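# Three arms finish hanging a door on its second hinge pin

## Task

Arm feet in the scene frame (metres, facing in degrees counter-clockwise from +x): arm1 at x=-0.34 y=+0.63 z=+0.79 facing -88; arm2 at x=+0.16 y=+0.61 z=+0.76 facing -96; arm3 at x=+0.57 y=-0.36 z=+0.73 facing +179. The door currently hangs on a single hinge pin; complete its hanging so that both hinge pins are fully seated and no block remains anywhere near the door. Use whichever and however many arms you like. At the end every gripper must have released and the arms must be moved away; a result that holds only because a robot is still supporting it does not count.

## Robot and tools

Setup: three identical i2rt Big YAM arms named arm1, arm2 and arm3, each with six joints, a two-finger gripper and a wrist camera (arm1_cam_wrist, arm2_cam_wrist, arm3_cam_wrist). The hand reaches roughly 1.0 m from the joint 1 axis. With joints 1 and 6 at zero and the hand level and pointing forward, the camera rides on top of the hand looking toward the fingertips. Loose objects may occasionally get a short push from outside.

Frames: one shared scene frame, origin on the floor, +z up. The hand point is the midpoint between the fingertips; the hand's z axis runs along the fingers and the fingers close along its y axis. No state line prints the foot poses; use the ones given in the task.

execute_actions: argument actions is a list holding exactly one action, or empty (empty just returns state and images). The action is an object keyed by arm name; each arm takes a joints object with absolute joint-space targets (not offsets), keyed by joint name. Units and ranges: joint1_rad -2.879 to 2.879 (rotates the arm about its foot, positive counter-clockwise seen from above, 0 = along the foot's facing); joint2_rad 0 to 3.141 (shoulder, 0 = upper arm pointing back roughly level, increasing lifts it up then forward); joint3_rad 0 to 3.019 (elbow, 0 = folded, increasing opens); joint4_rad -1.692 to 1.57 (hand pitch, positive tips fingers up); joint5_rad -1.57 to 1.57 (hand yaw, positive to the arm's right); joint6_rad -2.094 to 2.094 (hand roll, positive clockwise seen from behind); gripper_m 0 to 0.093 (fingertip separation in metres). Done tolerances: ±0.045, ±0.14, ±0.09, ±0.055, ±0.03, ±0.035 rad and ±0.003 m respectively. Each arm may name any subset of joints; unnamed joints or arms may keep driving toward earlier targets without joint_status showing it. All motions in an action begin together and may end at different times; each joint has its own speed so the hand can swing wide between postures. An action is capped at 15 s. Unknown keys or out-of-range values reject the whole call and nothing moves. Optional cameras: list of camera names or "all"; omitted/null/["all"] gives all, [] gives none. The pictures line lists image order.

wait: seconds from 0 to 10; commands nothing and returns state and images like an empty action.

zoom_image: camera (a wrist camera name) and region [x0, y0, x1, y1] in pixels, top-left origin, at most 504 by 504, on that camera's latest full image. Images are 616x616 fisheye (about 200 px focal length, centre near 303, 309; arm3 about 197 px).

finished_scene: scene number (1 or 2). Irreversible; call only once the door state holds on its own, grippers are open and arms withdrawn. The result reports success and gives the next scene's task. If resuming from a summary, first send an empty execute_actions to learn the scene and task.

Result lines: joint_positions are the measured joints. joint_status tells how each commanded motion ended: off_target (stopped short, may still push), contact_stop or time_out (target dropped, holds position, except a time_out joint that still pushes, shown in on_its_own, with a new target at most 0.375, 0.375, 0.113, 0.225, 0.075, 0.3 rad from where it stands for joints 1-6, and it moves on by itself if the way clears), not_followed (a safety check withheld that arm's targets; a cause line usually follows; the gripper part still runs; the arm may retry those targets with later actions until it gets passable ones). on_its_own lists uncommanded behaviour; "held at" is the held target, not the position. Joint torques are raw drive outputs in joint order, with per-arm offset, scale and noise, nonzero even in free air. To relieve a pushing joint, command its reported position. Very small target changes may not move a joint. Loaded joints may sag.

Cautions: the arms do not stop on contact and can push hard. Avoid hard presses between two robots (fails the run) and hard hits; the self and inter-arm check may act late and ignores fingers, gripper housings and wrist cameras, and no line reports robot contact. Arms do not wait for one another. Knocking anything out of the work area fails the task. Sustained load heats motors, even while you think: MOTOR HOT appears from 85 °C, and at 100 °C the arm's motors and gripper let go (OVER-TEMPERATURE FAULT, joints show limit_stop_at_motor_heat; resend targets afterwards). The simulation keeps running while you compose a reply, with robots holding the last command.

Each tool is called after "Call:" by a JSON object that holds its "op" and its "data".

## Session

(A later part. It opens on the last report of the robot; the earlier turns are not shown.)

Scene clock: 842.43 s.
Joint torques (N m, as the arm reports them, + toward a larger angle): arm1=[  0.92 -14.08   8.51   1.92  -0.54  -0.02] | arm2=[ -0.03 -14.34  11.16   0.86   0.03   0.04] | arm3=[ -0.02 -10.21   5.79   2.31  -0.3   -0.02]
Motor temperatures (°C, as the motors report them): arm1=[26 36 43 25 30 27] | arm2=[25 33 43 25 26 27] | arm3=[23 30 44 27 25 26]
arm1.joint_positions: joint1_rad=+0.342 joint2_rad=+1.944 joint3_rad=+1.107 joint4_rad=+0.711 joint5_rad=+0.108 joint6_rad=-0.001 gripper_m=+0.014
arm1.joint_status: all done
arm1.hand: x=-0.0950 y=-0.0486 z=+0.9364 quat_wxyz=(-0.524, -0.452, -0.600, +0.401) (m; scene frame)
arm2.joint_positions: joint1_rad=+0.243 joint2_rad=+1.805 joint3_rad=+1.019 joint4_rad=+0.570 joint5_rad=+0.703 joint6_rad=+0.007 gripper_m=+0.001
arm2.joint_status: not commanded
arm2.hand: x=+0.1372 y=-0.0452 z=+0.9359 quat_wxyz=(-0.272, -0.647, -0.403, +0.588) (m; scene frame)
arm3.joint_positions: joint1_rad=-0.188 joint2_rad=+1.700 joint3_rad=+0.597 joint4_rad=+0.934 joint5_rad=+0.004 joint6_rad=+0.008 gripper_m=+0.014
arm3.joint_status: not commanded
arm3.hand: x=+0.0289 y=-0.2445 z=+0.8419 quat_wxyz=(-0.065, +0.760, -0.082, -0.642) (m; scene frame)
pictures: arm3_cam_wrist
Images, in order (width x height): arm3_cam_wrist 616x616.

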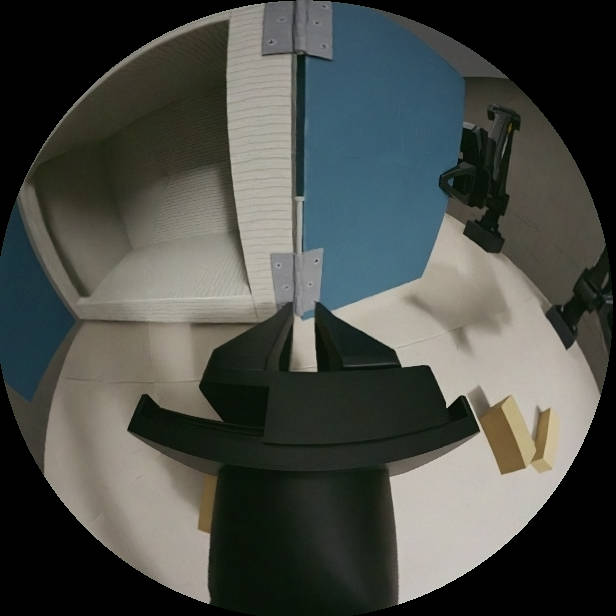

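Call:
{"op": "execute_actions", "data": {"actions": [{"arm1":{"joints":{"joint2_rad":2.03}}}], "cameras": ["arm3_cam_wrist"]}}

Call:
{"op": "execute_actions", "data": {"actions": [{"arm1":{"joints":{"joint2_rad":1.93}}}], "cameras": ["arm3_cam_wrist"]}}

Scene clock: 848.67 s.
Joint torques (N m, as the arm reports them, + toward a larger angle): arm1=[  0.77 -11.3    8.54   1.2   -0.68  -0.01] | arm2=[  0.06 -14.65  11.09   0.88   0.02   0.02] | arm3=[-0.51 -9.8   5.81  2.33 -0.32 -0.04]
Motor temperatures (°C, as the motors report them): arm1=[26 35 43 25 30 27] | arm2=[25 34 43 25 26 27] | arm3=[23 30 43 27 25 26]
arm1.joint_positions: joint1_rad=+0.342 joint2_rad=+1.952 joint3_rad=+1.106 joint4_rad=+0.730 joint5_rad=+0.111 joint6_rad=-0.001 gripper_m=+0.014
arm1.joint_status: all done
arm1.hand: x=-0.0950 y=-0.0488 z=+0.9351 quat_wxyz=(-0.527, -0.451, -0.596, +0.404) (m; scene frame)
arm2.joint_positions: joint1_rad=+0.243 joint2_rad=+1.805 joint3_rad=+1.019 joint4_rad=+0.570 joint5_rad=+0.703 joint6_rad=+0.007 gripper_m=+0.001
arm2.joint_status: not commanded
arm2.hand: x=+0.1372 y=-0.0452 z=+0.9359 quat_wxyz=(-0.272, -0.647, -0.403, +0.588) (m; scene frame)
arm3.joint_positions: joint1_rad=-0.188 joint2_rad=+1.700 joint3_rad=+0.597 joint4_rad=+0.934 joint5_rad=+0.004 joint6_rad=+0.008 gripper_m=+0.014
arm3.joint_status: not commanded
arm3.hand: x=+0.0289 y=-0.2445 z=+0.8419 quat_wxyz=(-0.065, +0.760, -0.082, -0.642) (m; scene frame)
pictures: arm3_cam_wrist
Images, in order (width x height): arm3_cam_wrist 616x616.

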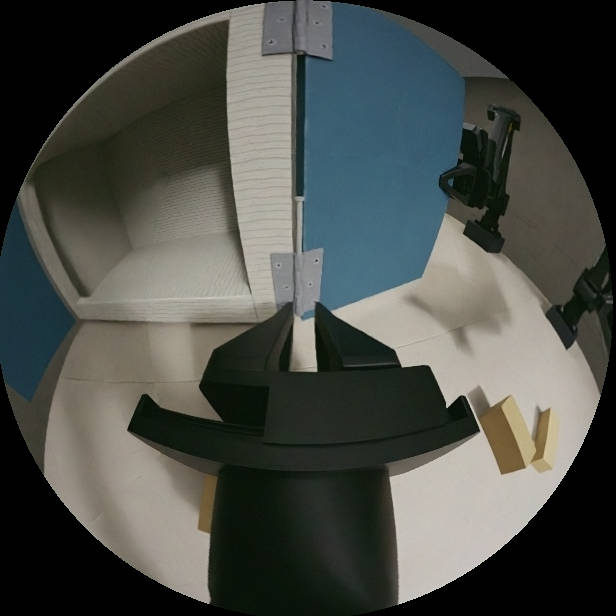

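Scene clock: 849.33 s.
Joint torques (N m, as the arm reports them, + toward a larger angle): arm1=[  0.82 -19.71   8.5    1.41  -0.71  -0.02] | arm2=[ -0.05 -14.14  11.03   0.93   0.02   0.03] | arm3=[ -0.65 -10.4    5.91   2.31  -0.31  -0.06]
Motor temperatures (°C, as the motors report them): arm1=[26 35 43 25 30 27] | arm2=[25 34 43 25 26 27] | arm3=[23 30 43 27 25 26]
arm1.joint_positions: joint1_rad=+0.342 joint2_rad=+1.947 joint3_rad=+1.106 joint4_rad=+0.725 joint5_rad=+0.111 joint6_rad=-0.001 gripper_m=+0.014
arm1.joint_status: all done
arm1.hand: x=-0.0951 y=-0.0486 z=+0.9373 quat_wxyz=(-0.527, -0.451, -0.596, +0.404) (m; scene frame)
arm2.joint_positions: joint1_rad=+0.243 joint2_rad=+1.805 joint3_rad=+1.019 joint4_rad=+0.570 joint5_rad=+0.703 joint6_rad=+0.007 gripper_m=+0.001
arm2.joint_status: not commanded
arm2.hand: x=+0.1372 y=-0.0452 z=+0.9359 quat_wxyz=(-0.272, -0.647, -0.403, +0.588) (m; scene frame)
arm3.joint_positions: joint1_rad=-0.188 joint2_rad=+1.700 joint3_rad=+0.597 joint4_rad=+0.934 joint5_rad=+0.004 joint6_rad=+0.008 gripper_m=+0.014
arm3.joint_status: not commanded
arm3.hand: x=+0.0289 y=-0.2445 z=+0.8419 quat_wxyz=(-0.065, +0.760, -0.082, -0.642) (m; scene frame)
pictures: arm3_cam_wrist
Images, in order (width x height): arm3_cam_wrist 616x616.

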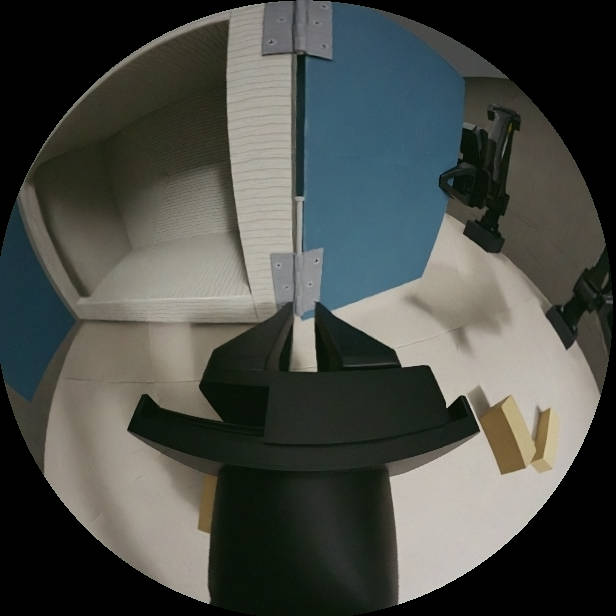

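Call:
{"op": "execute_actions", "data": {"actions": [{"arm1":{"joints":{"joint2_rad":1.96}},"arm3":{"joints":{"joint1_rad":-0.17,"joint2_rad":1.55,"joint3_rad":0.63,"joint4_rad":0.85,"joint5_rad":0,"gripper_m":0}}}], "cameras": []}}

Call:
{"op": "execute_actions", "data": {"actions": [{"arm3":{"joints":{"joint2_rad":1.69,"joint3_rad":0.82,"joint4_rad":0.85}}}], "cameras": ["arm3_cam_wrist"]}}

Scene clock: 855.73 s.
Joint torques (N m, as the arm reports them, + toward a larger angle): arm1=[  0.78 -16.91   8.53   1.43  -0.7   -0.01] | arm2=[  0.03 -14.94  11.07   0.89   0.03   0.02] | arm3=[ 1.51 -8.56  9.47  1.32 -0.31 -0.06]
Motor temperatures (°C, as the motors report them): arm1=[26 34 43 25 30 27] | arm2=[25 34 43 25 26 27] | arm3=[23 31 43 27 25 26]
arm1.joint_positions: joint1_rad=+0.342 joint2_rad=+1.947 joint3_rad=+1.106 joint4_rad=+0.725 joint5_rad=+0.111 joint6_rad=-0.001 gripper_m=+0.014
arm1.joint_status: all done
arm1.hand: x=-0.0951 y=-0.0486 z=+0.9373 quat_wxyz=(-0.527, -0.451, -0.596, +0.404) (m; scene frame)
arm2.joint_positions: joint1_rad=+0.243 joint2_rad=+1.805 joint3_rad=+1.019 joint4_rad=+0.570 joint5_rad=+0.703 joint6_rad=+0.007 gripper_m=+0.001
arm2.joint_status: not commanded
arm2.hand: x=+0.1372 y=-0.0452 z=+0.9359 quat_wxyz=(-0.272, -0.647, -0.403, +0.588) (m; scene frame)
arm3.joint_positions: joint1_rad=-0.186 joint2_rad=+1.548 joint3_rad=+0.597 joint4_rad=+0.860 joint5_rad=+0.004 joint6_rad=+0.008 gripper_m=+0.000
arm3.joint_status: all done
arm3.hand: x=+0.0334 y=-0.2464 z=+0.9040 quat_wxyz=(-0.067, +0.734, -0.078, -0.671) (m; scene frame)
pictures: none
No camera images: the call's "cameras" was empty. Leave "cameras" out to get every camera's image.

Scene clock: 856.63 s.
Joint torques (N m, as the arm reports them, + toward a larger angle): arm1=[  0.76 -16.98   8.52   1.39  -0.71  -0.01] | arm2=[  0.03 -14.59  11.03   0.96   0.03   0.04] | arm3=[  1.49 -10.73   9.95   1.45  -0.29  -0.05]
Motor temperatures (°C, as the motors report them): arm1=[26 34 43 25 30 27] | arm2=[25 34 43 25 26 27] | arm3=[23 31 43 27 25 26]
arm1.joint_positions: joint1_rad=+0.342 joint2_rad=+1.947 joint3_rad=+1.106 joint4_rad=+0.725 joint5_rad=+0.111 joint6_rad=-0.001 gripper_m=+0.014
arm1.joint_status: not commanded
arm1.hand: x=-0.0951 y=-0.0486 z=+0.9373 quat_wxyz=(-0.527, -0.451, -0.596, +0.404) (m; scene frame)
arm2.joint_positions: joint1_rad=+0.243 joint2_rad=+1.805 joint3_rad=+1.019 joint4_rad=+0.570 joint5_rad=+0.703 joint6_rad=+0.007 gripper_m=+0.001
arm2.joint_status: not commanded
arm2.hand: x=+0.1372 y=-0.0452 z=+0.9359 quat_wxyz=(-0.272, -0.647, -0.403, +0.588) (m; scene frame)
arm3.joint_positions: joint1_rad=-0.186 joint2_rad=+1.687 joint3_rad=+0.783 joint4_rad=+0.859 joint5_rad=+0.004 joint6_rad=+0.008 gripper_m=+0.000
arm3.joint_status: all done
arm3.hand: x=-0.0325 y=-0.2329 z=+0.9144 quat_wxyz=(-0.069, +0.719, -0.077, -0.688) (m; scene frame)
pictures: arm3_cam_wrist
Images, in order (width x height): arm3_cam_wrist 616x616.

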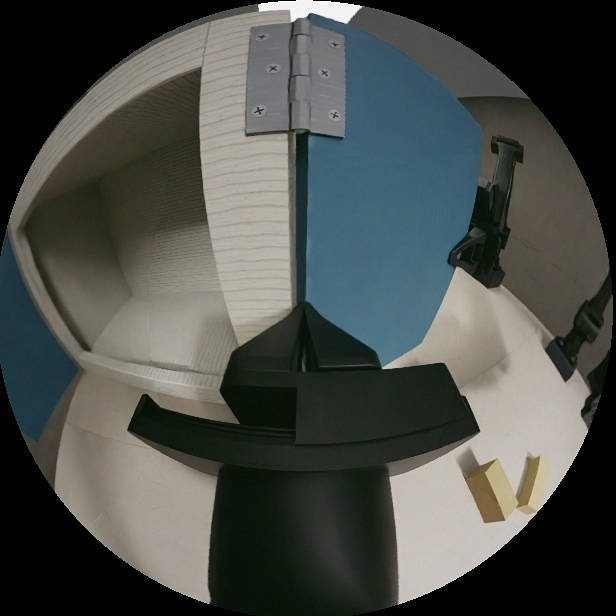

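Call:
{"op": "execute_actions", "data": {"actions": [{"arm3":{"joints":{"joint1_rad":-0.18,"joint2_rad":1.8,"joint4_rad":0.78}}}], "cameras": ["arm3_cam_wrist","arm2_cam_wrist"]}}

Scene clock: 859.63 s.
Joint torques (N m, as the arm reports them, + toward a larger angle): arm1=[  0.7  -17.01   8.55   1.41  -0.69  -0.02] | arm2=[ -0.11 -14.39  11.06   0.97   0.05   0.04] | arm3=[ 0.78 -3.92  9.4  -0.1  -0.23 -0.04]
Motor temperatures (°C, as the motors report them): arm1=[26 34 43 25 30 27] | arm2=[25 34 43 25 26 27] | arm3=[23 31 44 27 25 26]
arm1.joint_positions: joint1_rad=+0.342 joint2_rad=+1.947 joint3_rad=+1.106 joint4_rad=+0.725 joint5_rad=+0.111 joint6_rad=-0.001 gripper_m=+0.014
arm1.joint_status: not commanded
arm1.hand: x=-0.0951 y=-0.0486 z=+0.9373 quat_wxyz=(-0.527, -0.451, -0.596, +0.404) (m; scene frame)
arm2.joint_positions: joint1_rad=+0.243 joint2_rad=+1.805 joint3_rad=+1.019 joint4_rad=+0.570 joint5_rad=+0.703 joint6_rad=+0.007 gripper_m=+0.001
arm2.joint_status: not commanded
arm2.hand: x=+0.1372 y=-0.0452 z=+0.9359 quat_wxyz=(-0.272, -0.647, -0.403, +0.588) (m; scene frame)
arm3.joint_positions: joint1_rad=-0.186 joint2_rad=+1.700 joint3_rad=+0.791 joint4_rad=+0.833 joint5_rad=+0.002 joint6_rad=+0.008 gripper_m=+0.000
arm3.joint_status: all done
arm3.hand: x=-0.0352 y=-0.2326 z=+0.9039 quat_wxyz=(-0.067, +0.729, -0.077, -0.676) (m; scene frame)
pictures: arm2_cam_wrist, arm3_cam_wrist
Images, in order (width x height): arm2_cam_wrist 616x616, arm3_cam_wrist 616x616.

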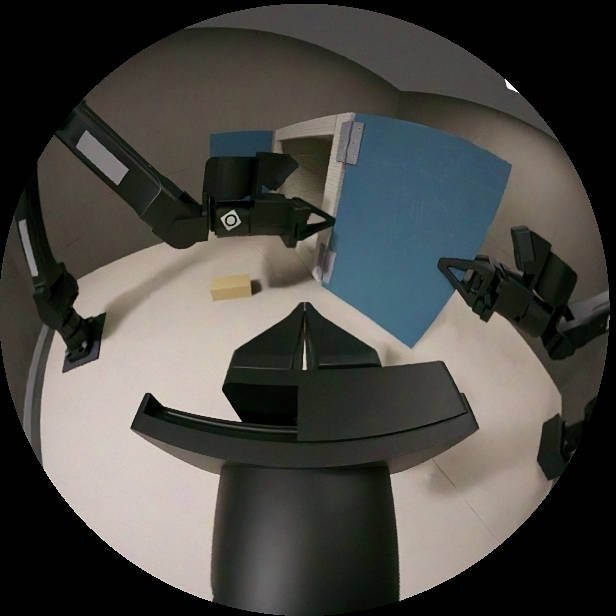

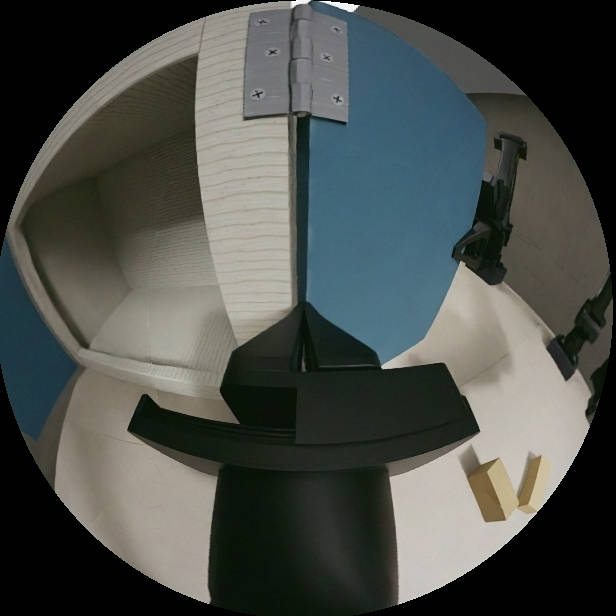

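Call:
{"op": "execute_actions", "data": {"actions": [{"arm1":{"joints":{"joint2_rad":1.84}},"arm3":{"joints":{"joint2_rad":1.83,"joint3_rad":0.78}}}], "cameras": []}}

Call:
{"op": "execute_actions", "data": {"actions": [{"arm1":{"joints":{"joint2_rad":2.04}}}], "cameras": []}}

Scene clock: 865.07 s.
Joint torques (N m, as the arm reports them, + toward a larger angle): arm1=[  0.76 -26.52   8.58   2.21  -0.66  -0.02] | arm2=[  0.23 -14.67  11.16   0.94   0.04   0.08] | arm3=[ 0.74 -1.99  5.98 -0.28 -0.22 -0.03]
Motor temperatures (°C, as the motors report them): arm1=[26 34 43 25 30 27] | arm2=[25 34 43 25 26 27] | arm3=[23 30 44 27 25 26]
arm1.joint_positions: joint1_rad=+0.342 joint2_rad=+1.936 joint3_rad=+1.106 joint4_rad=+0.702 joint5_rad=+0.111 joint6_rad=-0.001 gripper_m=+0.014
arm1.joint_status: all done
arm1.hand: x=-0.0953 y=-0.0478 z=+0.9389 quat_wxyz=(-0.523, -0.453, -0.600, +0.401) (m; scene frame)
arm2.joint_positions: joint1_rad=+0.243 joint2_rad=+1.805 joint3_rad=+1.019 joint4_rad=+0.570 joint5_rad=+0.703 joint6_rad=+0.007 gripper_m=+0.001
arm2.joint_status: not commanded
arm2.hand: x=+0.1372 y=-0.0452 z=+0.9359 quat_wxyz=(-0.272, -0.647, -0.403, +0.588) (m; scene frame)
arm3.joint_positions: joint1_rad=-0.186 joint2_rad=+1.704 joint3_rad=+0.790 joint4_rad=+0.839 joint5_rad=+0.002 joint6_rad=+0.008 gripper_m=+0.000
arm3.joint_status: all done
arm3.hand: x=-0.0354 y=-0.2327 z=+0.9030 quat_wxyz=(-0.067, +0.729, -0.077, -0.677) (m; scene frame)
pictures: none
No camera images: the call's "cameras" was empty. Leave "cameras" out to get every camera's image.

Scene clock: 865.90 s.
Joint torques (N m, as the arm reports them, + toward a larger angle): arm1=[  0.82 -10.58   8.59   1.07  -0.71  -0.02] | arm2=[  0.12 -14.67  11.08   1.02   0.     0.05] | arm3=[ 1.15 -1.76  6.05 -0.38 -0.24 -0.04]
Motor temperatures (°C, as the motors report them): arm1=[26 34 43 25 30 27] | arm2=[25 34 43 25 26 27] | arm3=[23 30 44 27 25 26]
arm1.joint_positions: joint1_rad=+0.342 joint2_rad=+1.953 joint3_rad=+1.105 joint4_rad=+0.735 joint5_rad=+0.111 joint6_rad=-0.001 gripper_m=+0.014
arm1.joint_status: all done
arm1.hand: x=-0.0950 y=-0.0488 z=+0.9350 quat_wxyz=(-0.528, -0.451, -0.596, +0.405) (m; scene frame)
arm2.joint_positions: joint1_rad=+0.243 joint2_rad=+1.805 joint3_rad=+1.019 joint4_rad=+0.570 joint5_rad=+0.703 joint6_rad=+0.007 gripper_m=+0.001
arm2.joint_status: not commanded
arm2.hand: x=+0.1372 y=-0.0452 z=+0.9359 quat_wxyz=(-0.272, -0.647, -0.403, +0.588) (m; scene frame)
arm3.joint_positions: joint1_rad=-0.186 joint2_rad=+1.704 joint3_rad=+0.790 joint4_rad=+0.839 joint5_rad=+0.002 joint6_rad=+0.008 gripper_m=+0.000
arm3.joint_status: not commanded
arm3.hand: x=-0.0354 y=-0.2327 z=+0.9030 quat_wxyz=(-0.067, +0.729, -0.077, -0.677) (m; scene frame)
pictures: none
No camera images: the call's "cameras" was empty. Leave "cameras" out to get every camera's image.

Call:
{"op": "execute_actions", "data": {"actions": [{"arm1":{"joints":{"joint2_rad":1.97,"joint1_rad":0.30,"joint6_rad":0.1}}}], "cameras": []}}

Call:
{"op": "execute_actions", "data": {"actions": [{"arm1":{"joints":{"joint1_rad":0.40,"joint6_rad":-0.1}}}], "cameras": []}}

Scene clock: 873.27 s.
Joint torques (N m, as the arm reports them, + toward a larger angle): arm1=[ -1.93 -16.57   8.63   1.06   0.46   1.  ] | arm2=[ -0.01 -14.64  11.15   0.98   0.04   0.04] | arm3=[ 0.45 -1.82  6.08 -0.41 -0.23 -0.03]
Motor temperatures (°C, as the motors report them): arm1=[26 33 43 25 30 27] | arm2=[25 34 43 25 26 27] | arm3=[23 30 43 27 25 26]
arm1.joint_positions: joint1_rad=+0.326 joint2_rad=+1.950 joint3_rad=+1.104 joint4_rad=+0.735 joint5_rad=+0.088 joint6_rad=+0.013 gripper_m=+0.014
arm1.joint_status: joint6_rad time_out (moved +0.014 of +0.101); the others done
arm1.on_its_own: joint6_rad reads +0.013 and still pushes toward +0.100 since a time_out
arm1.hand: x=-0.1024 y=-0.0514 z=+0.9365 quat_wxyz=(-0.533, -0.453, -0.593, +0.399) (m; scene frame)
arm2.joint_positions: joint1_rad=+0.243 joint2_rad=+1.805 joint3_rad=+1.019 joint4_rad=+0.570 joint5_rad=+0.703 joint6_rad=+0.007 gripper_m=+0.001
arm2.joint_status: not commanded
arm2.hand: x=+0.1372 y=-0.0452 z=+0.9359 quat_wxyz=(-0.272, -0.647, -0.403, +0.588) (m; scene frame)
arm3.joint_positions: joint1_rad=-0.186 joint2_rad=+1.704 joint3_rad=+0.790 joint4_rad=+0.839 joint5_rad=+0.002 joint6_rad=+0.008 gripper_m=+0.000
arm3.joint_status: not commanded
arm3.hand: x=-0.0354 y=-0.2327 z=+0.9028 quat_wxyz=(-0.067, +0.729, -0.077, -0.677) (m; scene frame)
pictures: none
No camera images: the call's "cameras" was empty. Leave "cameras" out to get every camera's image.

not run: a stop came earlier in this reply.

Call:
{"op": "execute_actions", "data": {"actions": [{"arm1":{"joints":{"joint1_rad":0.34,"joint6_rad":0,"gripper_m":0.05}}}], "cameras": ["arm3_cam_wrist","arm2_cam_wrist"]}}

Scene clock: 878.40 s.
Joint torques (N m, as the arm reports them, + toward a larger angle): arm1=[  0.15 -17.63   8.43   1.21  -0.02  -0.24] | arm2=[  0.17 -15.19  11.13   0.92   0.04   0.04] | arm3=[ 0.6  -2.07  5.98 -0.28 -0.2  -0.04]
Motor temperatures (°C, as the motors report them): arm1=[26 33 43 25 30 27] | arm2=[25 34 43 25 26 27] | arm3=[23 29 43 27 25 26]
arm1.joint_positions: joint1_rad=+0.333 joint2_rad=+1.961 joint3_rad=+1.106 joint4_rad=+0.730 joint5_rad=+0.098 joint6_rad=+0.015 gripper_m=+0.050
arm1.joint_status: all done
arm1.hand: x=-0.0989 y=-0.0504 z=+0.9283 quat_wxyz=(-0.528, -0.457, -0.596, +0.396) (m; scene frame)
arm2.joint_positions: joint1_rad=+0.243 joint2_rad=+1.805 joint3_rad=+1.019 joint4_rad=+0.570 joint5_rad=+0.703 joint6_rad=+0.007 gripper_m=+0.001
arm2.joint_status: not commanded
arm2.hand: x=+0.1372 y=-0.0452 z=+0.9359 quat_wxyz=(-0.272, -0.647, -0.403, +0.588) (m; scene frame)
arm3.joint_positions: joint1_rad=-0.186 joint2_rad=+1.704 joint3_rad=+0.790 joint4_rad=+0.839 joint5_rad=+0.002 joint6_rad=+0.008 gripper_m=+0.000
arm3.joint_status: not commanded
arm3.hand: x=-0.0354 y=-0.2327 z=+0.9028 quat_wxyz=(-0.067, +0.729, -0.077, -0.677) (m; scene frame)
pictures: arm2_cam_wrist, arm3_cam_wrist
Images, in order (width x height): arm2_cam_wrist 616x616, arm3_cam_wrist 616x616.

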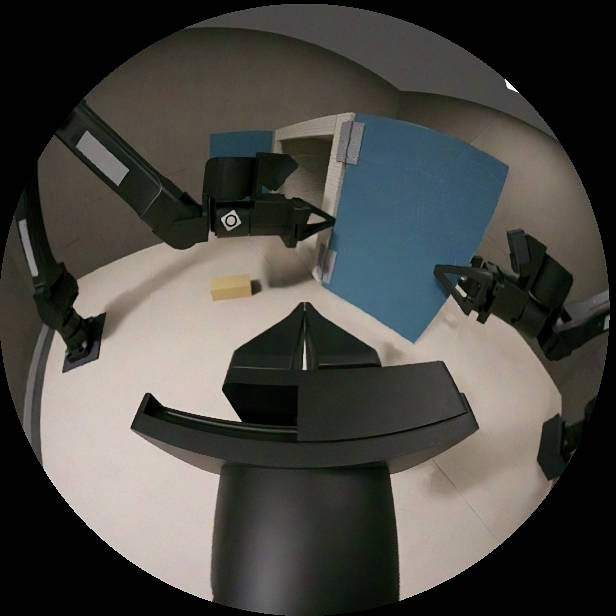

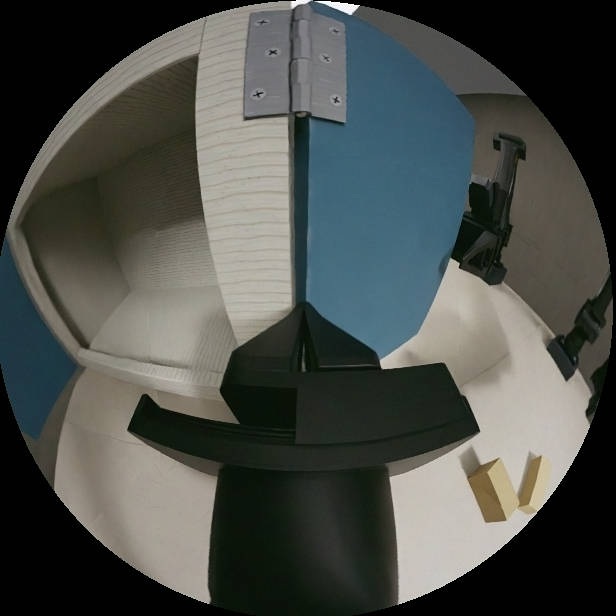

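Call:
{"op": "execute_actions", "data": {"actions": [{"arm3":{"joints":{"joint2_rad":1.6,"joint3_rad":0.66,"joint4_rad":0.9}}}], "cameras": ["arm3_cam_wrist"]}}

Call:
{"op": "zoom_image", "data": {"camera": "arm3_cam_wrist", "region": [270,200,340,330]}}

Scene clock: 882.97 s.
Joint torques (N m, as the arm reports them, + toward a larger angle): arm1=[  0.36 -17.56   8.47   1.23  -0.02  -0.21] | arm2=[  0.61 -14.88  11.16   0.85   0.02   0.03] | arm3=[  0.49 -10.07   7.64   2.41  -0.22  -0.05]
Motor temperatures (°C, as the motors report them): arm1=[26 33 43 25 30 27] | arm2=[25 34 43 25 26 27] | arm3=[23 29 43 27 25 26]
arm1.joint_positions: joint1_rad=+0.333 joint2_rad=+1.961 joint3_rad=+1.106 joint4_rad=+0.730 joint5_rad=+0.098 joint6_rad=+0.015 gripper_m=+0.050
arm1.joint_status: not commanded
arm1.hand: x=-0.0989 y=-0.0504 z=+0.9283 quat_wxyz=(-0.528, -0.457, -0.596, +0.396) (m; scene frame)
arm2.joint_positions: joint1_rad=+0.243 joint2_rad=+1.805 joint3_rad=+1.019 joint4_rad=+0.570 joint5_rad=+0.703 joint6_rad=+0.007 gripper_m=+0.001
arm2.joint_status: not commanded
arm2.hand: x=+0.1372 y=-0.0452 z=+0.9359 quat_wxyz=(-0.272, -0.647, -0.403, +0.588) (m; scene frame)
arm3.joint_positions: joint1_rad=-0.186 joint2_rad=+1.601 joint3_rad=+0.646 joint4_rad=+0.884 joint5_rad=+0.002 joint6_rad=+0.008 gripper_m=+0.000
arm3.joint_status: all done
arm3.hand: x=+0.0146 y=-0.2429 z=+0.9047 quat_wxyz=(-0.067, +0.727, -0.077, -0.678) (m; scene frame)
pictures: arm3_cam_wrist
Images, in order (width x height): arm3_cam_wrist 616x616.

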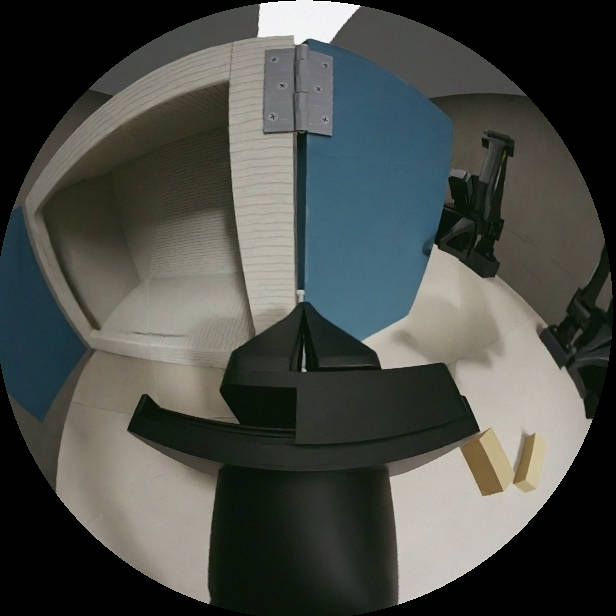

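Region (270, 200, 340, 330) of arm3_cam_wrist's 616x616 image, scaled by 3.877, with more detail than that image has; it fills the left 271 columns of this view, and the rest is white.

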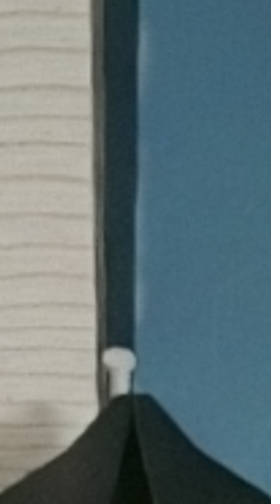

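Call:
{"op": "execute_actions", "data": {"actions": [{"arm1":{"joints":{"gripper_m":0.0}},"arm3":{"joints":{"joint2_rad":1.7,"joint3_rad":0.6,"joint4_rad":0.95,"gripper_m":0.03}}}], "cameras": ["arm3_cam_wrist"]}}

Call:
{"op": "execute_actions", "data": {"actions": [{"arm1":{"joints":{"joint2_rad":1.88}}}], "cameras": ["arm3_cam_wrist"]}}

Call:
{"op": "execute_actions", "data": {"actions": [{"arm1":{"joints":{"joint2_rad":1.80}}}], "cameras": ["arm3_cam_wrist"]}}

Call:
{"op": "execute_actions", "data": {"actions": [{"arm1":{"joints":{"joint2_rad":2.0}}}], "cameras": ["arm3_cam_wrist"]}}

Call:
{"op": "zoom_image", "data": {"camera": "arm3_cam_wrist", "region": [275,190,335,320]}}

Scene clock: 894.97 s.
Joint torques (N m, as the arm reports them, + toward a larger angle): arm1=[  0.28 -17.49   8.46   1.22  -0.25  -0.05] | arm2=[  0.08 -14.73  11.24   1.     0.02   0.02] | arm3=[  1.1  -10.06   5.71   2.5   -0.22  -0.04]
Motor temperatures (°C, as the motors report them): arm1=[26 33 43 25 30 27] | arm2=[25 34 43 25 26 27] | arm3=[23 30 43 27 25 26]
arm1.joint_positions: joint1_rad=+0.335 joint2_rad=+1.961 joint3_rad=+1.106 joint4_rad=+0.730 joint5_rad=+0.103 joint6_rad=+0.003 gripper_m=+0.014
arm1.joint_status: gripper_m off_target (ended at +0.014, target +0.000)
arm1.hand: x=-0.0987 y=-0.0503 z=+0.9280 quat_wxyz=(-0.525, -0.454, -0.599, +0.401) (m; scene frame)
arm2.joint_positions: joint1_rad=+0.243 joint2_rad=+1.805 joint3_rad=+1.019 joint4_rad=+0.570 joint5_rad=+0.703 joint6_rad=+0.007 gripper_m=+0.001
arm2.joint_status: not commanded
arm2.hand: x=+0.1372 y=-0.0452 z=+0.9359 quat_wxyz=(-0.272, -0.647, -0.403, +0.588) (m; scene frame)
arm3.joint_positions: joint1_rad=-0.186 joint2_rad=+1.703 joint3_rad=+0.597 joint4_rad=+0.931 joint5_rad=+0.002 joint6_rad=+0.007 gripper_m=+0.030
arm3.joint_status: all done
arm3.hand: x=+0.0290 y=-0.2458 z=+0.8394 quat_wxyz=(-0.064, +0.762, -0.080, -0.639) (m; scene frame)
pictures: arm3_cam_wrist
Images, in order (width x height): arm3_cam_wrist 616x616.

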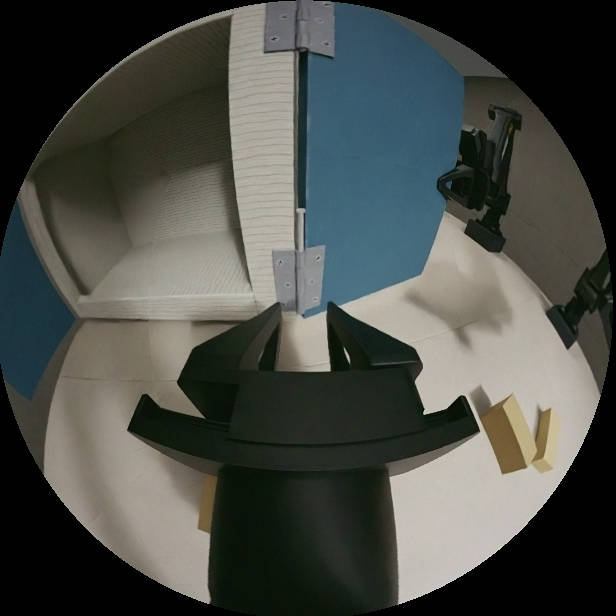

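Scene clock: 895.60 s.
Joint torques (N m, as the arm reports them, + toward a larger angle): arm1=[  0.43 -24.59   8.41   1.85  -0.26  -0.06] | arm2=[  0.34 -14.81  11.13   0.84   0.01   0.03] | arm3=[  0.41 -10.46   5.79   2.57  -0.2   -0.03]
Motor temperatures (°C, as the motors report them): arm1=[26 33 43 25 30 27] | arm2=[25 34 43 25 26 27] | arm3=[23 30 43 27 25 26]
arm1.joint_positions: joint1_rad=+0.335 joint2_rad=+1.953 joint3_rad=+1.106 joint4_rad=+0.712 joint5_rad=+0.103 joint6_rad=+0.002 gripper_m=+0.014
arm1.joint_status: all done
arm1.hand: x=-0.0988 y=-0.0499 z=+0.9297 quat_wxyz=(-0.522, -0.455, -0.601, +0.399) (m; scene frame)
arm2.joint_positions: joint1_rad=+0.243 joint2_rad=+1.805 joint3_rad=+1.019 joint4_rad=+0.570 joint5_rad=+0.703 joint6_rad=+0.007 gripper_m=+0.001
arm2.joint_status: not commanded
arm2.hand: x=+0.1372 y=-0.0452 z=+0.9359 quat_wxyz=(-0.272, -0.647, -0.403, +0.588) (m; scene frame)
arm3.joint_positions: joint1_rad=-0.186 joint2_rad=+1.703 joint3_rad=+0.597 joint4_rad=+0.931 joint5_rad=+0.002 joint6_rad=+0.007 gripper_m=+0.030
arm3.joint_status: not commanded
arm3.hand: x=+0.0290 y=-0.2458 z=+0.8394 quat_wxyz=(-0.064, +0.762, -0.080, -0.639) (m; scene frame)
pictures: arm3_cam_wrist
Images, in order (width x height): arm3_cam_wrist 616x616.

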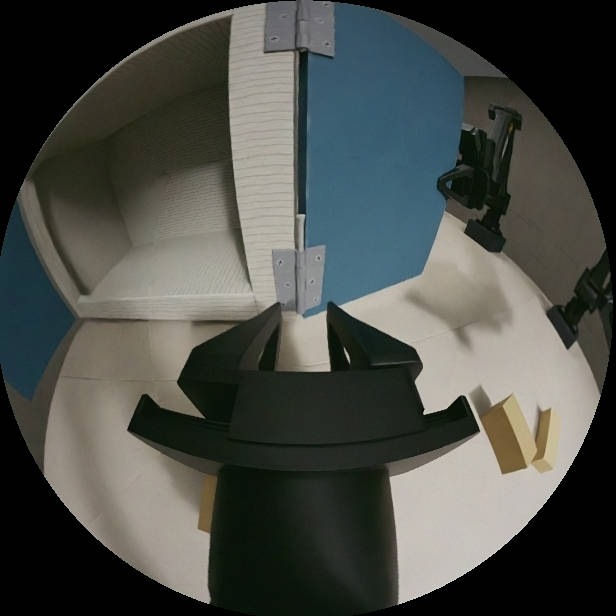

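Scene clock: 897.37 s.
Joint torques (N m, as the arm reports them, + toward a larger angle): arm1=[  0.36 -30.88   8.24   2.72  -0.25  -0.06] | arm2=[  0.33 -14.38  11.07   0.83   0.01   0.03] | arm3=[ 0.7  -9.81  5.86  2.44 -0.22 -0.03]
Motor temperatures (°C, as the motors report them): arm1=[26 34 43 25 30 27] | arm2=[25 34 43 25 26 27] | arm3=[23 30 43 27 25 26]
arm1.joint_positions: joint1_rad=+0.335 joint2_rad=+1.943 joint3_rad=+1.110 joint4_rad=+0.687 joint5_rad=+0.102 joint6_rad=+0.002 gripper_m=+0.014
arm1.joint_status: joint2_rad time_out (moved -0.010 of -0.153)
arm1.on_its_own: joint2_rad reads +1.943 and still pushes toward +1.800 since a time_out
arm1.hand: x=-0.0987 y=-0.0499 z=+0.9322 quat_wxyz=(-0.518, -0.457, -0.605, +0.396) (m; scene frame)
arm2.joint_positions: joint1_rad=+0.243 joint2_rad=+1.805 joint3_rad=+1.019 joint4_rad=+0.570 joint5_rad=+0.703 joint6_rad=+0.007 gripper_m=+0.001
arm2.joint_status: not commanded
arm2.hand: x=+0.1372 y=-0.0452 z=+0.9359 quat_wxyz=(-0.272, -0.647, -0.403, +0.588) (m; scene frame)
arm3.joint_positions: joint1_rad=-0.186 joint2_rad=+1.703 joint3_rad=+0.597 joint4_rad=+0.931 joint5_rad=+0.002 joint6_rad=+0.007 gripper_m=+0.030
arm3.joint_status: not commanded
arm3.hand: x=+0.0290 y=-0.2458 z=+0.8394 quat_wxyz=(-0.064, +0.762, -0.080, -0.639) (m; scene frame)
pictures: arm3_cam_wrist
Images, in order (width x height): arm3_cam_wrist 616x616.

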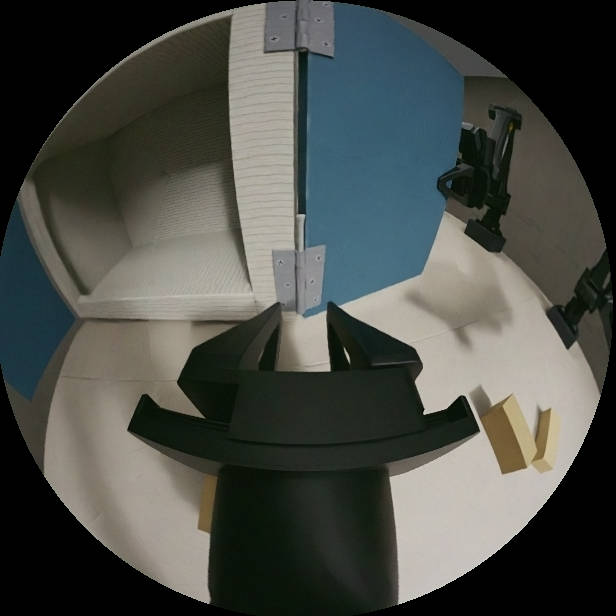

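not run: a stop came earlier in this reply.

Region (275, 190, 335, 320) of arm3_cam_wrist's 616x616 image, scaled by 3.877, with more detail than that image has; it fills the left 233 columns of this view, and the rest is white.

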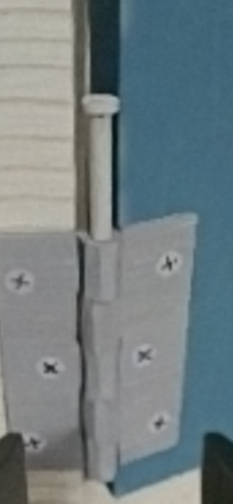

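Progress by jiggling (197→215). Continue.

Call:
{"op": "execute_actions", "data": {"actions": [{"arm1":{"joints":{"joint2_rad":2.02}}}], "cameras": ["arm3_cam_wrist"]}}

Call:
{"op": "execute_actions", "data": {"actions": [{"arm1":{"joints":{"joint2_rad":1.88}}}], "cameras": ["arm3_cam_wrist"]}}

Call:
{"op": "execute_actions", "data": {"actions": [{"arm1":{"joints":{"joint2_rad":2.0}}}], "cameras": ["arm3_cam_wrist"]}}

Scene clock: 902.33 s.
Joint torques (N m, as the arm reports them, + toward a larger angle): arm1=[  0.46 -13.25   8.2    1.5   -0.29  -0.05] | arm2=[  0.32 -14.73  11.07   0.93   0.02   0.04] | arm3=[ 0.65 -9.91  5.92  2.51 -0.2  -0.01]
Motor temperatures (°C, as the motors report them): arm1=[26 35 43 25 30 27] | arm2=[25 34 43 25 26 27] | arm3=[23 30 43 27 25 26]
arm1.joint_positions: joint1_rad=+0.335 joint2_rad=+1.962 joint3_rad=+1.108 joint4_rad=+0.722 joint5_rad=+0.103 joint6_rad=+0.002 gripper_m=+0.014
arm1.joint_status: all done
arm1.hand: x=-0.0986 y=-0.0509 z=+0.9272 quat_wxyz=(-0.523, -0.455, -0.600, +0.400) (m; scene frame)
arm2.joint_positions: joint1_rad=+0.243 joint2_rad=+1.805 joint3_rad=+1.019 joint4_rad=+0.570 joint5_rad=+0.703 joint6_rad=+0.007 gripper_m=+0.001
arm2.joint_status: not commanded
arm2.hand: x=+0.1372 y=-0.0452 z=+0.9359 quat_wxyz=(-0.272, -0.647, -0.403, +0.588) (m; scene frame)
arm3.joint_positions: joint1_rad=-0.186 joint2_rad=+1.703 joint3_rad=+0.597 joint4_rad=+0.931 joint5_rad=+0.002 joint6_rad=+0.007 gripper_m=+0.030
arm3.joint_status: not commanded
arm3.hand: x=+0.0290 y=-0.2458 z=+0.8394 quat_wxyz=(-0.064, +0.762, -0.080, -0.639) (m; scene frame)
pictures: arm3_cam_wrist
Images, in order (width x height): arm3_cam_wrist 616x616.

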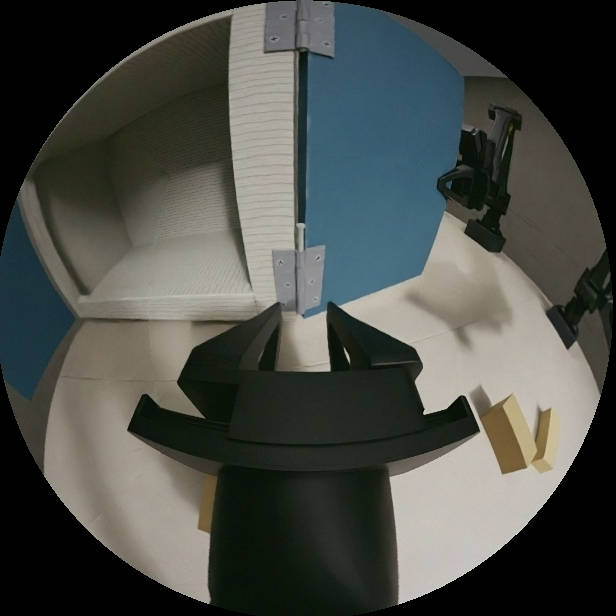

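Scene clock: 903.07 s.
Joint torques (N m, as the arm reports them, + toward a larger angle): arm1=[  0.24 -24.51   8.31   2.    -0.28  -0.06] | arm2=[  0.11 -14.56  11.22   1.     0.06   0.04] | arm3=[  0.79 -10.14   5.83   2.47  -0.22  -0.02]
Motor temperatures (°C, as the motors report them): arm1=[26 35 43 25 30 27] | arm2=[25 34 43 25 26 27] | arm3=[23 30 43 27 25 26]
arm1.joint_positions: joint1_rad=+0.335 joint2_rad=+1.952 joint3_rad=+1.108 joint4_rad=+0.707 joint5_rad=+0.103 joint6_rad=+0.002 gripper_m=+0.014
arm1.joint_status: all done
arm1.hand: x=-0.0988 y=-0.0504 z=+0.9303 quat_wxyz=(-0.521, -0.456, -0.602, +0.399) (m; scene frame)
arm2.joint_positions: joint1_rad=+0.243 joint2_rad=+1.805 joint3_rad=+1.019 joint4_rad=+0.570 joint5_rad=+0.703 joint6_rad=+0.007 gripper_m=+0.001
arm2.joint_status: not commanded
arm2.hand: x=+0.1372 y=-0.0452 z=+0.9359 quat_wxyz=(-0.272, -0.647, -0.403, +0.588) (m; scene frame)
arm3.joint_positions: joint1_rad=-0.186 joint2_rad=+1.703 joint3_rad=+0.597 joint4_rad=+0.931 joint5_rad=+0.002 joint6_rad=+0.007 gripper_m=+0.030
arm3.joint_status: not commanded
arm3.hand: x=+0.0290 y=-0.2458 z=+0.8394 quat_wxyz=(-0.064, +0.762, -0.080, -0.639) (m; scene frame)
pictures: arm3_cam_wrist
Images, in order (width x height): arm3_cam_wrist 616x616.

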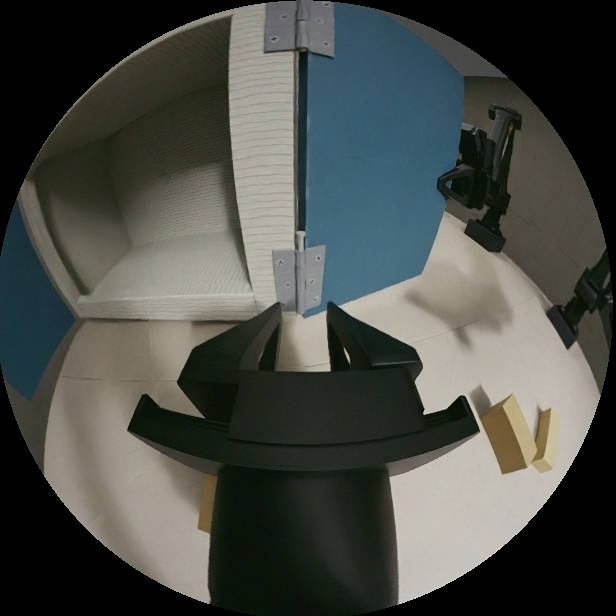

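Scene clock: 903.77 s.
Joint torques (N m, as the arm reports them, + toward a larger angle): arm1=[  0.29 -14.73   8.24   1.75  -0.3   -0.05] | arm2=[ -0.21 -14.99  11.05   0.84   0.02   0.01] | arm3=[  0.84 -10.28   5.85   2.53  -0.19  -0.04]
Motor temperatures (°C, as the motors report them): arm1=[26 35 43 25 30 27] | arm2=[25 34 43 25 26 27] | arm3=[23 31 43 27 25 26]
arm1.joint_positions: joint1_rad=+0.335 joint2_rad=+1.959 joint3_rad=+1.108 joint4_rad=+0.715 joint5_rad=+0.103 joint6_rad=+0.002 gripper_m=+0.014
arm1.joint_status: all done
arm1.hand: x=-0.0986 y=-0.0507 z=+0.9274 quat_wxyz=(-0.521, -0.456, -0.601, +0.399) (m; scene frame)
arm2.joint_positions: joint1_rad=+0.243 joint2_rad=+1.805 joint3_rad=+1.019 joint4_rad=+0.570 joint5_rad=+0.703 joint6_rad=+0.007 gripper_m=+0.001
arm2.joint_status: not commanded
arm2.hand: x=+0.1372 y=-0.0452 z=+0.9359 quat_wxyz=(-0.272, -0.647, -0.403, +0.588) (m; scene frame)
arm3.joint_positions: joint1_rad=-0.186 joint2_rad=+1.703 joint3_rad=+0.597 joint4_rad=+0.931 joint5_rad=+0.002 joint6_rad=+0.007 gripper_m=+0.030
arm3.joint_status: not commanded
arm3.hand: x=+0.0290 y=-0.2458 z=+0.8394 quat_wxyz=(-0.064, +0.762, -0.080, -0.639) (m; scene frame)
pictures: arm3_cam_wrist
Images, in order (width x height): arm3_cam_wrist 616x616.

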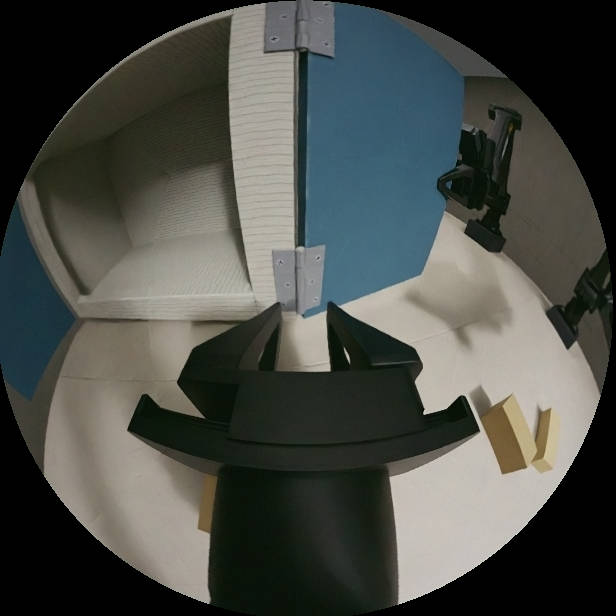

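Call:
{"op": "execute_actions", "data": {"actions": [{"arm1":{"joints":{"joint2_rad":1.88}}}], "cameras": []}}

Call:
{"op": "execute_actions", "data": {"actions": [{"arm1":{"joints":{"joint2_rad":1.97}}}], "cameras": ["arm3_cam_wrist"]}}

Call:
{"op": "zoom_image", "data": {"camera": "arm3_cam_wrist", "region": [260,0,350,320]}}

Call:
{"op": "zoom_image", "data": {"camera": "arm3_cam_wrist", "region": [275,225,335,320]}}

Scene clock: 913.67 s.
Joint torques (N m, as the arm reports them, + toward a larger angle): arm1=[  0.31 -24.61   8.26   1.97  -0.29  -0.05] | arm2=[ -0.07 -14.34  11.07   0.95   0.03   0.04] | arm3=[  0.86 -10.09   5.73   2.47  -0.21  -0.03]
Motor temperatures (°C, as the motors report them): arm1=[26 34 43 25 29 27] | arm2=[25 34 43 25 26 27] | arm3=[23 31 42 27 25 26]
arm1.joint_positions: joint1_rad=+0.335 joint2_rad=+1.952 joint3_rad=+1.108 joint4_rad=+0.707 joint5_rad=+0.103 joint6_rad=+0.002 gripper_m=+0.014
arm1.joint_status: all done
arm1.hand: x=-0.0988 y=-0.0504 z=+0.9303 quat_wxyz=(-0.521, -0.456, -0.602, +0.399) (m; scene frame)
arm2.joint_positions: joint1_rad=+0.243 joint2_rad=+1.805 joint3_rad=+1.019 joint4_rad=+0.570 joint5_rad=+0.703 joint6_rad=+0.007 gripper_m=+0.001
arm2.joint_status: not commanded
arm2.hand: x=+0.1372 y=-0.0452 z=+0.9359 quat_wxyz=(-0.272, -0.647, -0.403, +0.588) (m; scene frame)
arm3.joint_positions: joint1_rad=-0.186 joint2_rad=+1.703 joint3_rad=+0.597 joint4_rad=+0.931 joint5_rad=+0.002 joint6_rad=+0.007 gripper_m=+0.030
arm3.joint_status: not commanded
arm3.hand: x=+0.0290 y=-0.2458 z=+0.8394 quat_wxyz=(-0.064, +0.762, -0.080, -0.639) (m; scene frame)
pictures: none
No camera images: the call's "cameras" was empty. Leave "cameras" out to get every camera's image.

Scene clock: 914.30 s.
Joint torques (N m, as the arm reports them, + toward a larger angle): arm1=[  0.19 -16.98   8.27   1.98  -0.3   -0.05] | arm2=[  0.17 -14.55  11.16   0.94   0.04   0.02] | arm3=[ 0.18 -9.85  5.78  2.46 -0.21 -0.03]
Motor temperatures (°C, as the motors report them): arm1=[26 34 43 25 29 27] | arm2=[25 34 43 25 26 27] | arm3=[23 31 42 27 25 26]
arm1.joint_positions: joint1_rad=+0.335 joint2_rad=+1.956 joint3_rad=+1.108 joint4_rad=+0.708 joint5_rad=+0.103 joint6_rad=+0.002 gripper_m=+0.014
arm1.joint_status: all done
arm1.hand: x=-0.0987 y=-0.0504 z=+0.9279 quat_wxyz=(-0.520, -0.456, -0.602, +0.398) (m; scene frame)
arm2.joint_positions: joint1_rad=+0.243 joint2_rad=+1.805 joint3_rad=+1.019 joint4_rad=+0.570 joint5_rad=+0.703 joint6_rad=+0.007 gripper_m=+0.001
arm2.joint_status: not commanded
arm2.hand: x=+0.1372 y=-0.0452 z=+0.9359 quat_wxyz=(-0.272, -0.647, -0.403, +0.588) (m; scene frame)
arm3.joint_positions: joint1_rad=-0.186 joint2_rad=+1.703 joint3_rad=+0.597 joint4_rad=+0.931 joint5_rad=+0.002 joint6_rad=+0.007 gripper_m=+0.030
arm3.joint_status: not commanded
arm3.hand: x=+0.0290 y=-0.2458 z=+0.8394 quat_wxyz=(-0.064, +0.762, -0.080, -0.639) (m; scene frame)
pictures: arm3_cam_wrist
Images, in order (width x height): arm3_cam_wrist 616x616.

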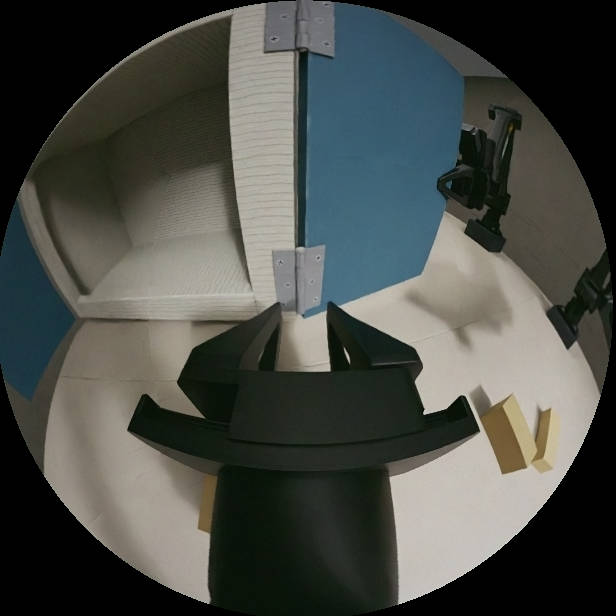

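Region (260, 0, 350, 320) of arm3_cam_wrist's 616x616 image, scaled by 1.575, with more detail than that image has; it fills the left 142 columns of this view, and the rest is white.

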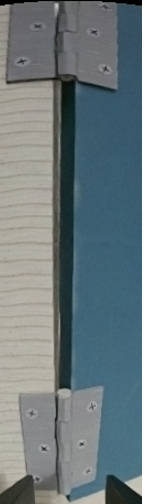

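Region (275, 225, 335, 320) of arm3_cam_wrist's 616x616 image, scaled by 5.305, with more detail than that image has; it fills the left 318 columns of this view, and the rest is white.

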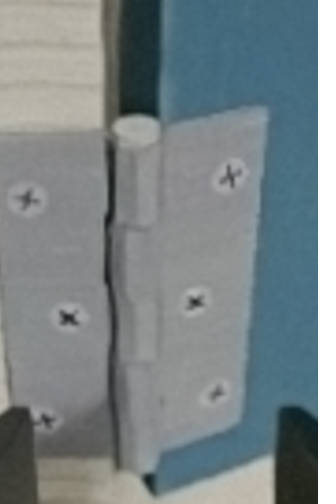

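Call:
{"op": "execute_actions", "data": {"actions": [{"arm1":{"joints":{"gripper_m":0.05,"joint2_rad":1.95}},"arm3":{"joints":{"joint1_rad":-0.05,"joint2_rad":1.35,"joint3_rad":0.75,"joint4_rad":-0.6,"gripper_m":0.09}},"arm2":{"joints":{"joint1_rad":0.1,"joint2_rad":1.4,"joint3_rad":0.9,"joint4_rad":-0.7,"joint5_rad":0,"gripper_m":0.09}}}]}}

Scene clock: 926.20 s.
Joint torques (N m, as the arm reports them, + toward a larger angle): arm1=[  0.3  -18.59   8.32   2.02  -0.26  -0.06] | arm2=[ 0.12 -8.59  9.9   0.24 -0.12  0.03] | arm3=[-0.18 -6.92  9.57  0.63 -0.17 -0.02]
Motor temperatures (°C, as the motors report them): arm1=[26 34 43 25 29 27] | arm2=[25 34 43 25 26 27] | arm3=[23 31 42 27 25 26]
arm1.joint_positions: joint1_rad=+0.335 joint2_rad=+1.956 joint3_rad=+1.108 joint4_rad=+0.708 joint5_rad=+0.103 joint6_rad=+0.002 gripper_m=+0.050
arm1.joint_status: all done
arm1.hand: x=-0.0986 y=-0.0504 z=+0.9279 quat_wxyz=(-0.520, -0.456, -0.603, +0.398) (m; scene frame)
arm2.joint_positions: joint1_rad=+0.090 joint2_rad=+1.391 joint3_rad=+0.894 joint4_rad=-0.681 joint5_rad=+0.004 joint6_rad=+0.006 gripper_m=+0.090
arm2.joint_status: all done
arm2.hand: x=+0.1523 y=+0.1594 z=+0.8710 quat_wxyz=(-0.140, -0.703, -0.683, +0.140) (m; scene frame)
arm3.joint_positions: joint1_rad=-0.045 joint2_rad=+1.342 joint3_rad=+0.729 joint4_rad=-0.589 joint5_rad=+0.001 joint6_rad=+0.007 gripper_m=+0.090
arm3.joint_status: all done
arm3.hand: x=+0.1675 y=-0.3322 z=+0.7926 quat_wxyz=(-0.006, +0.982, -0.033, -0.183) (m; scene frame)
pictures: arm1_cam_wrist, arm2_cam_wrist, arm3_cam_wrist
Images, in order (width x height): arm1_cam_wrist 616x616, arm2_cam_wrist 616x616, arm3_cam_wrist 616x616.

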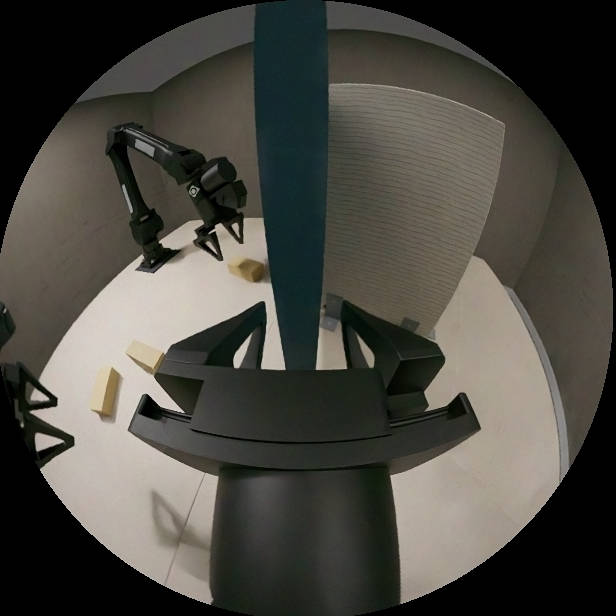

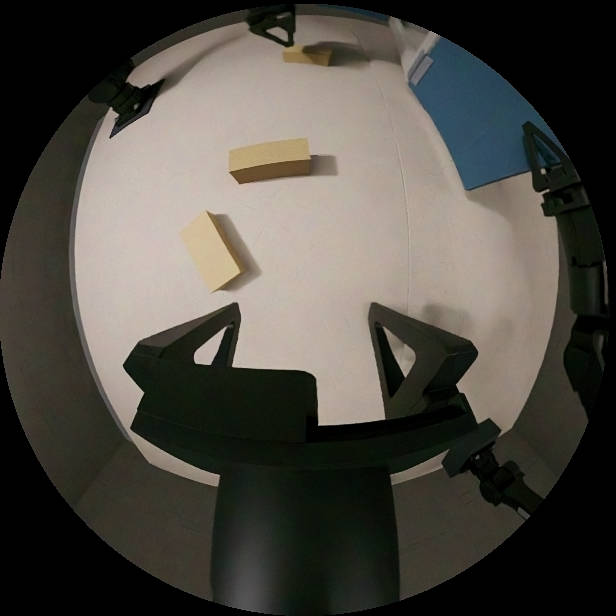

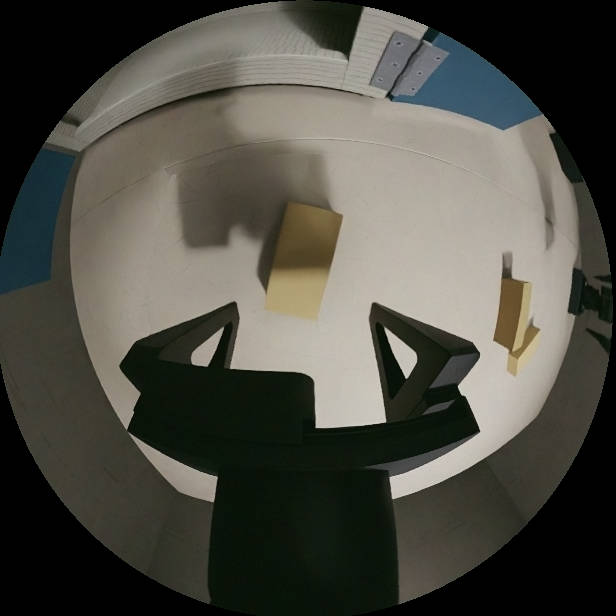

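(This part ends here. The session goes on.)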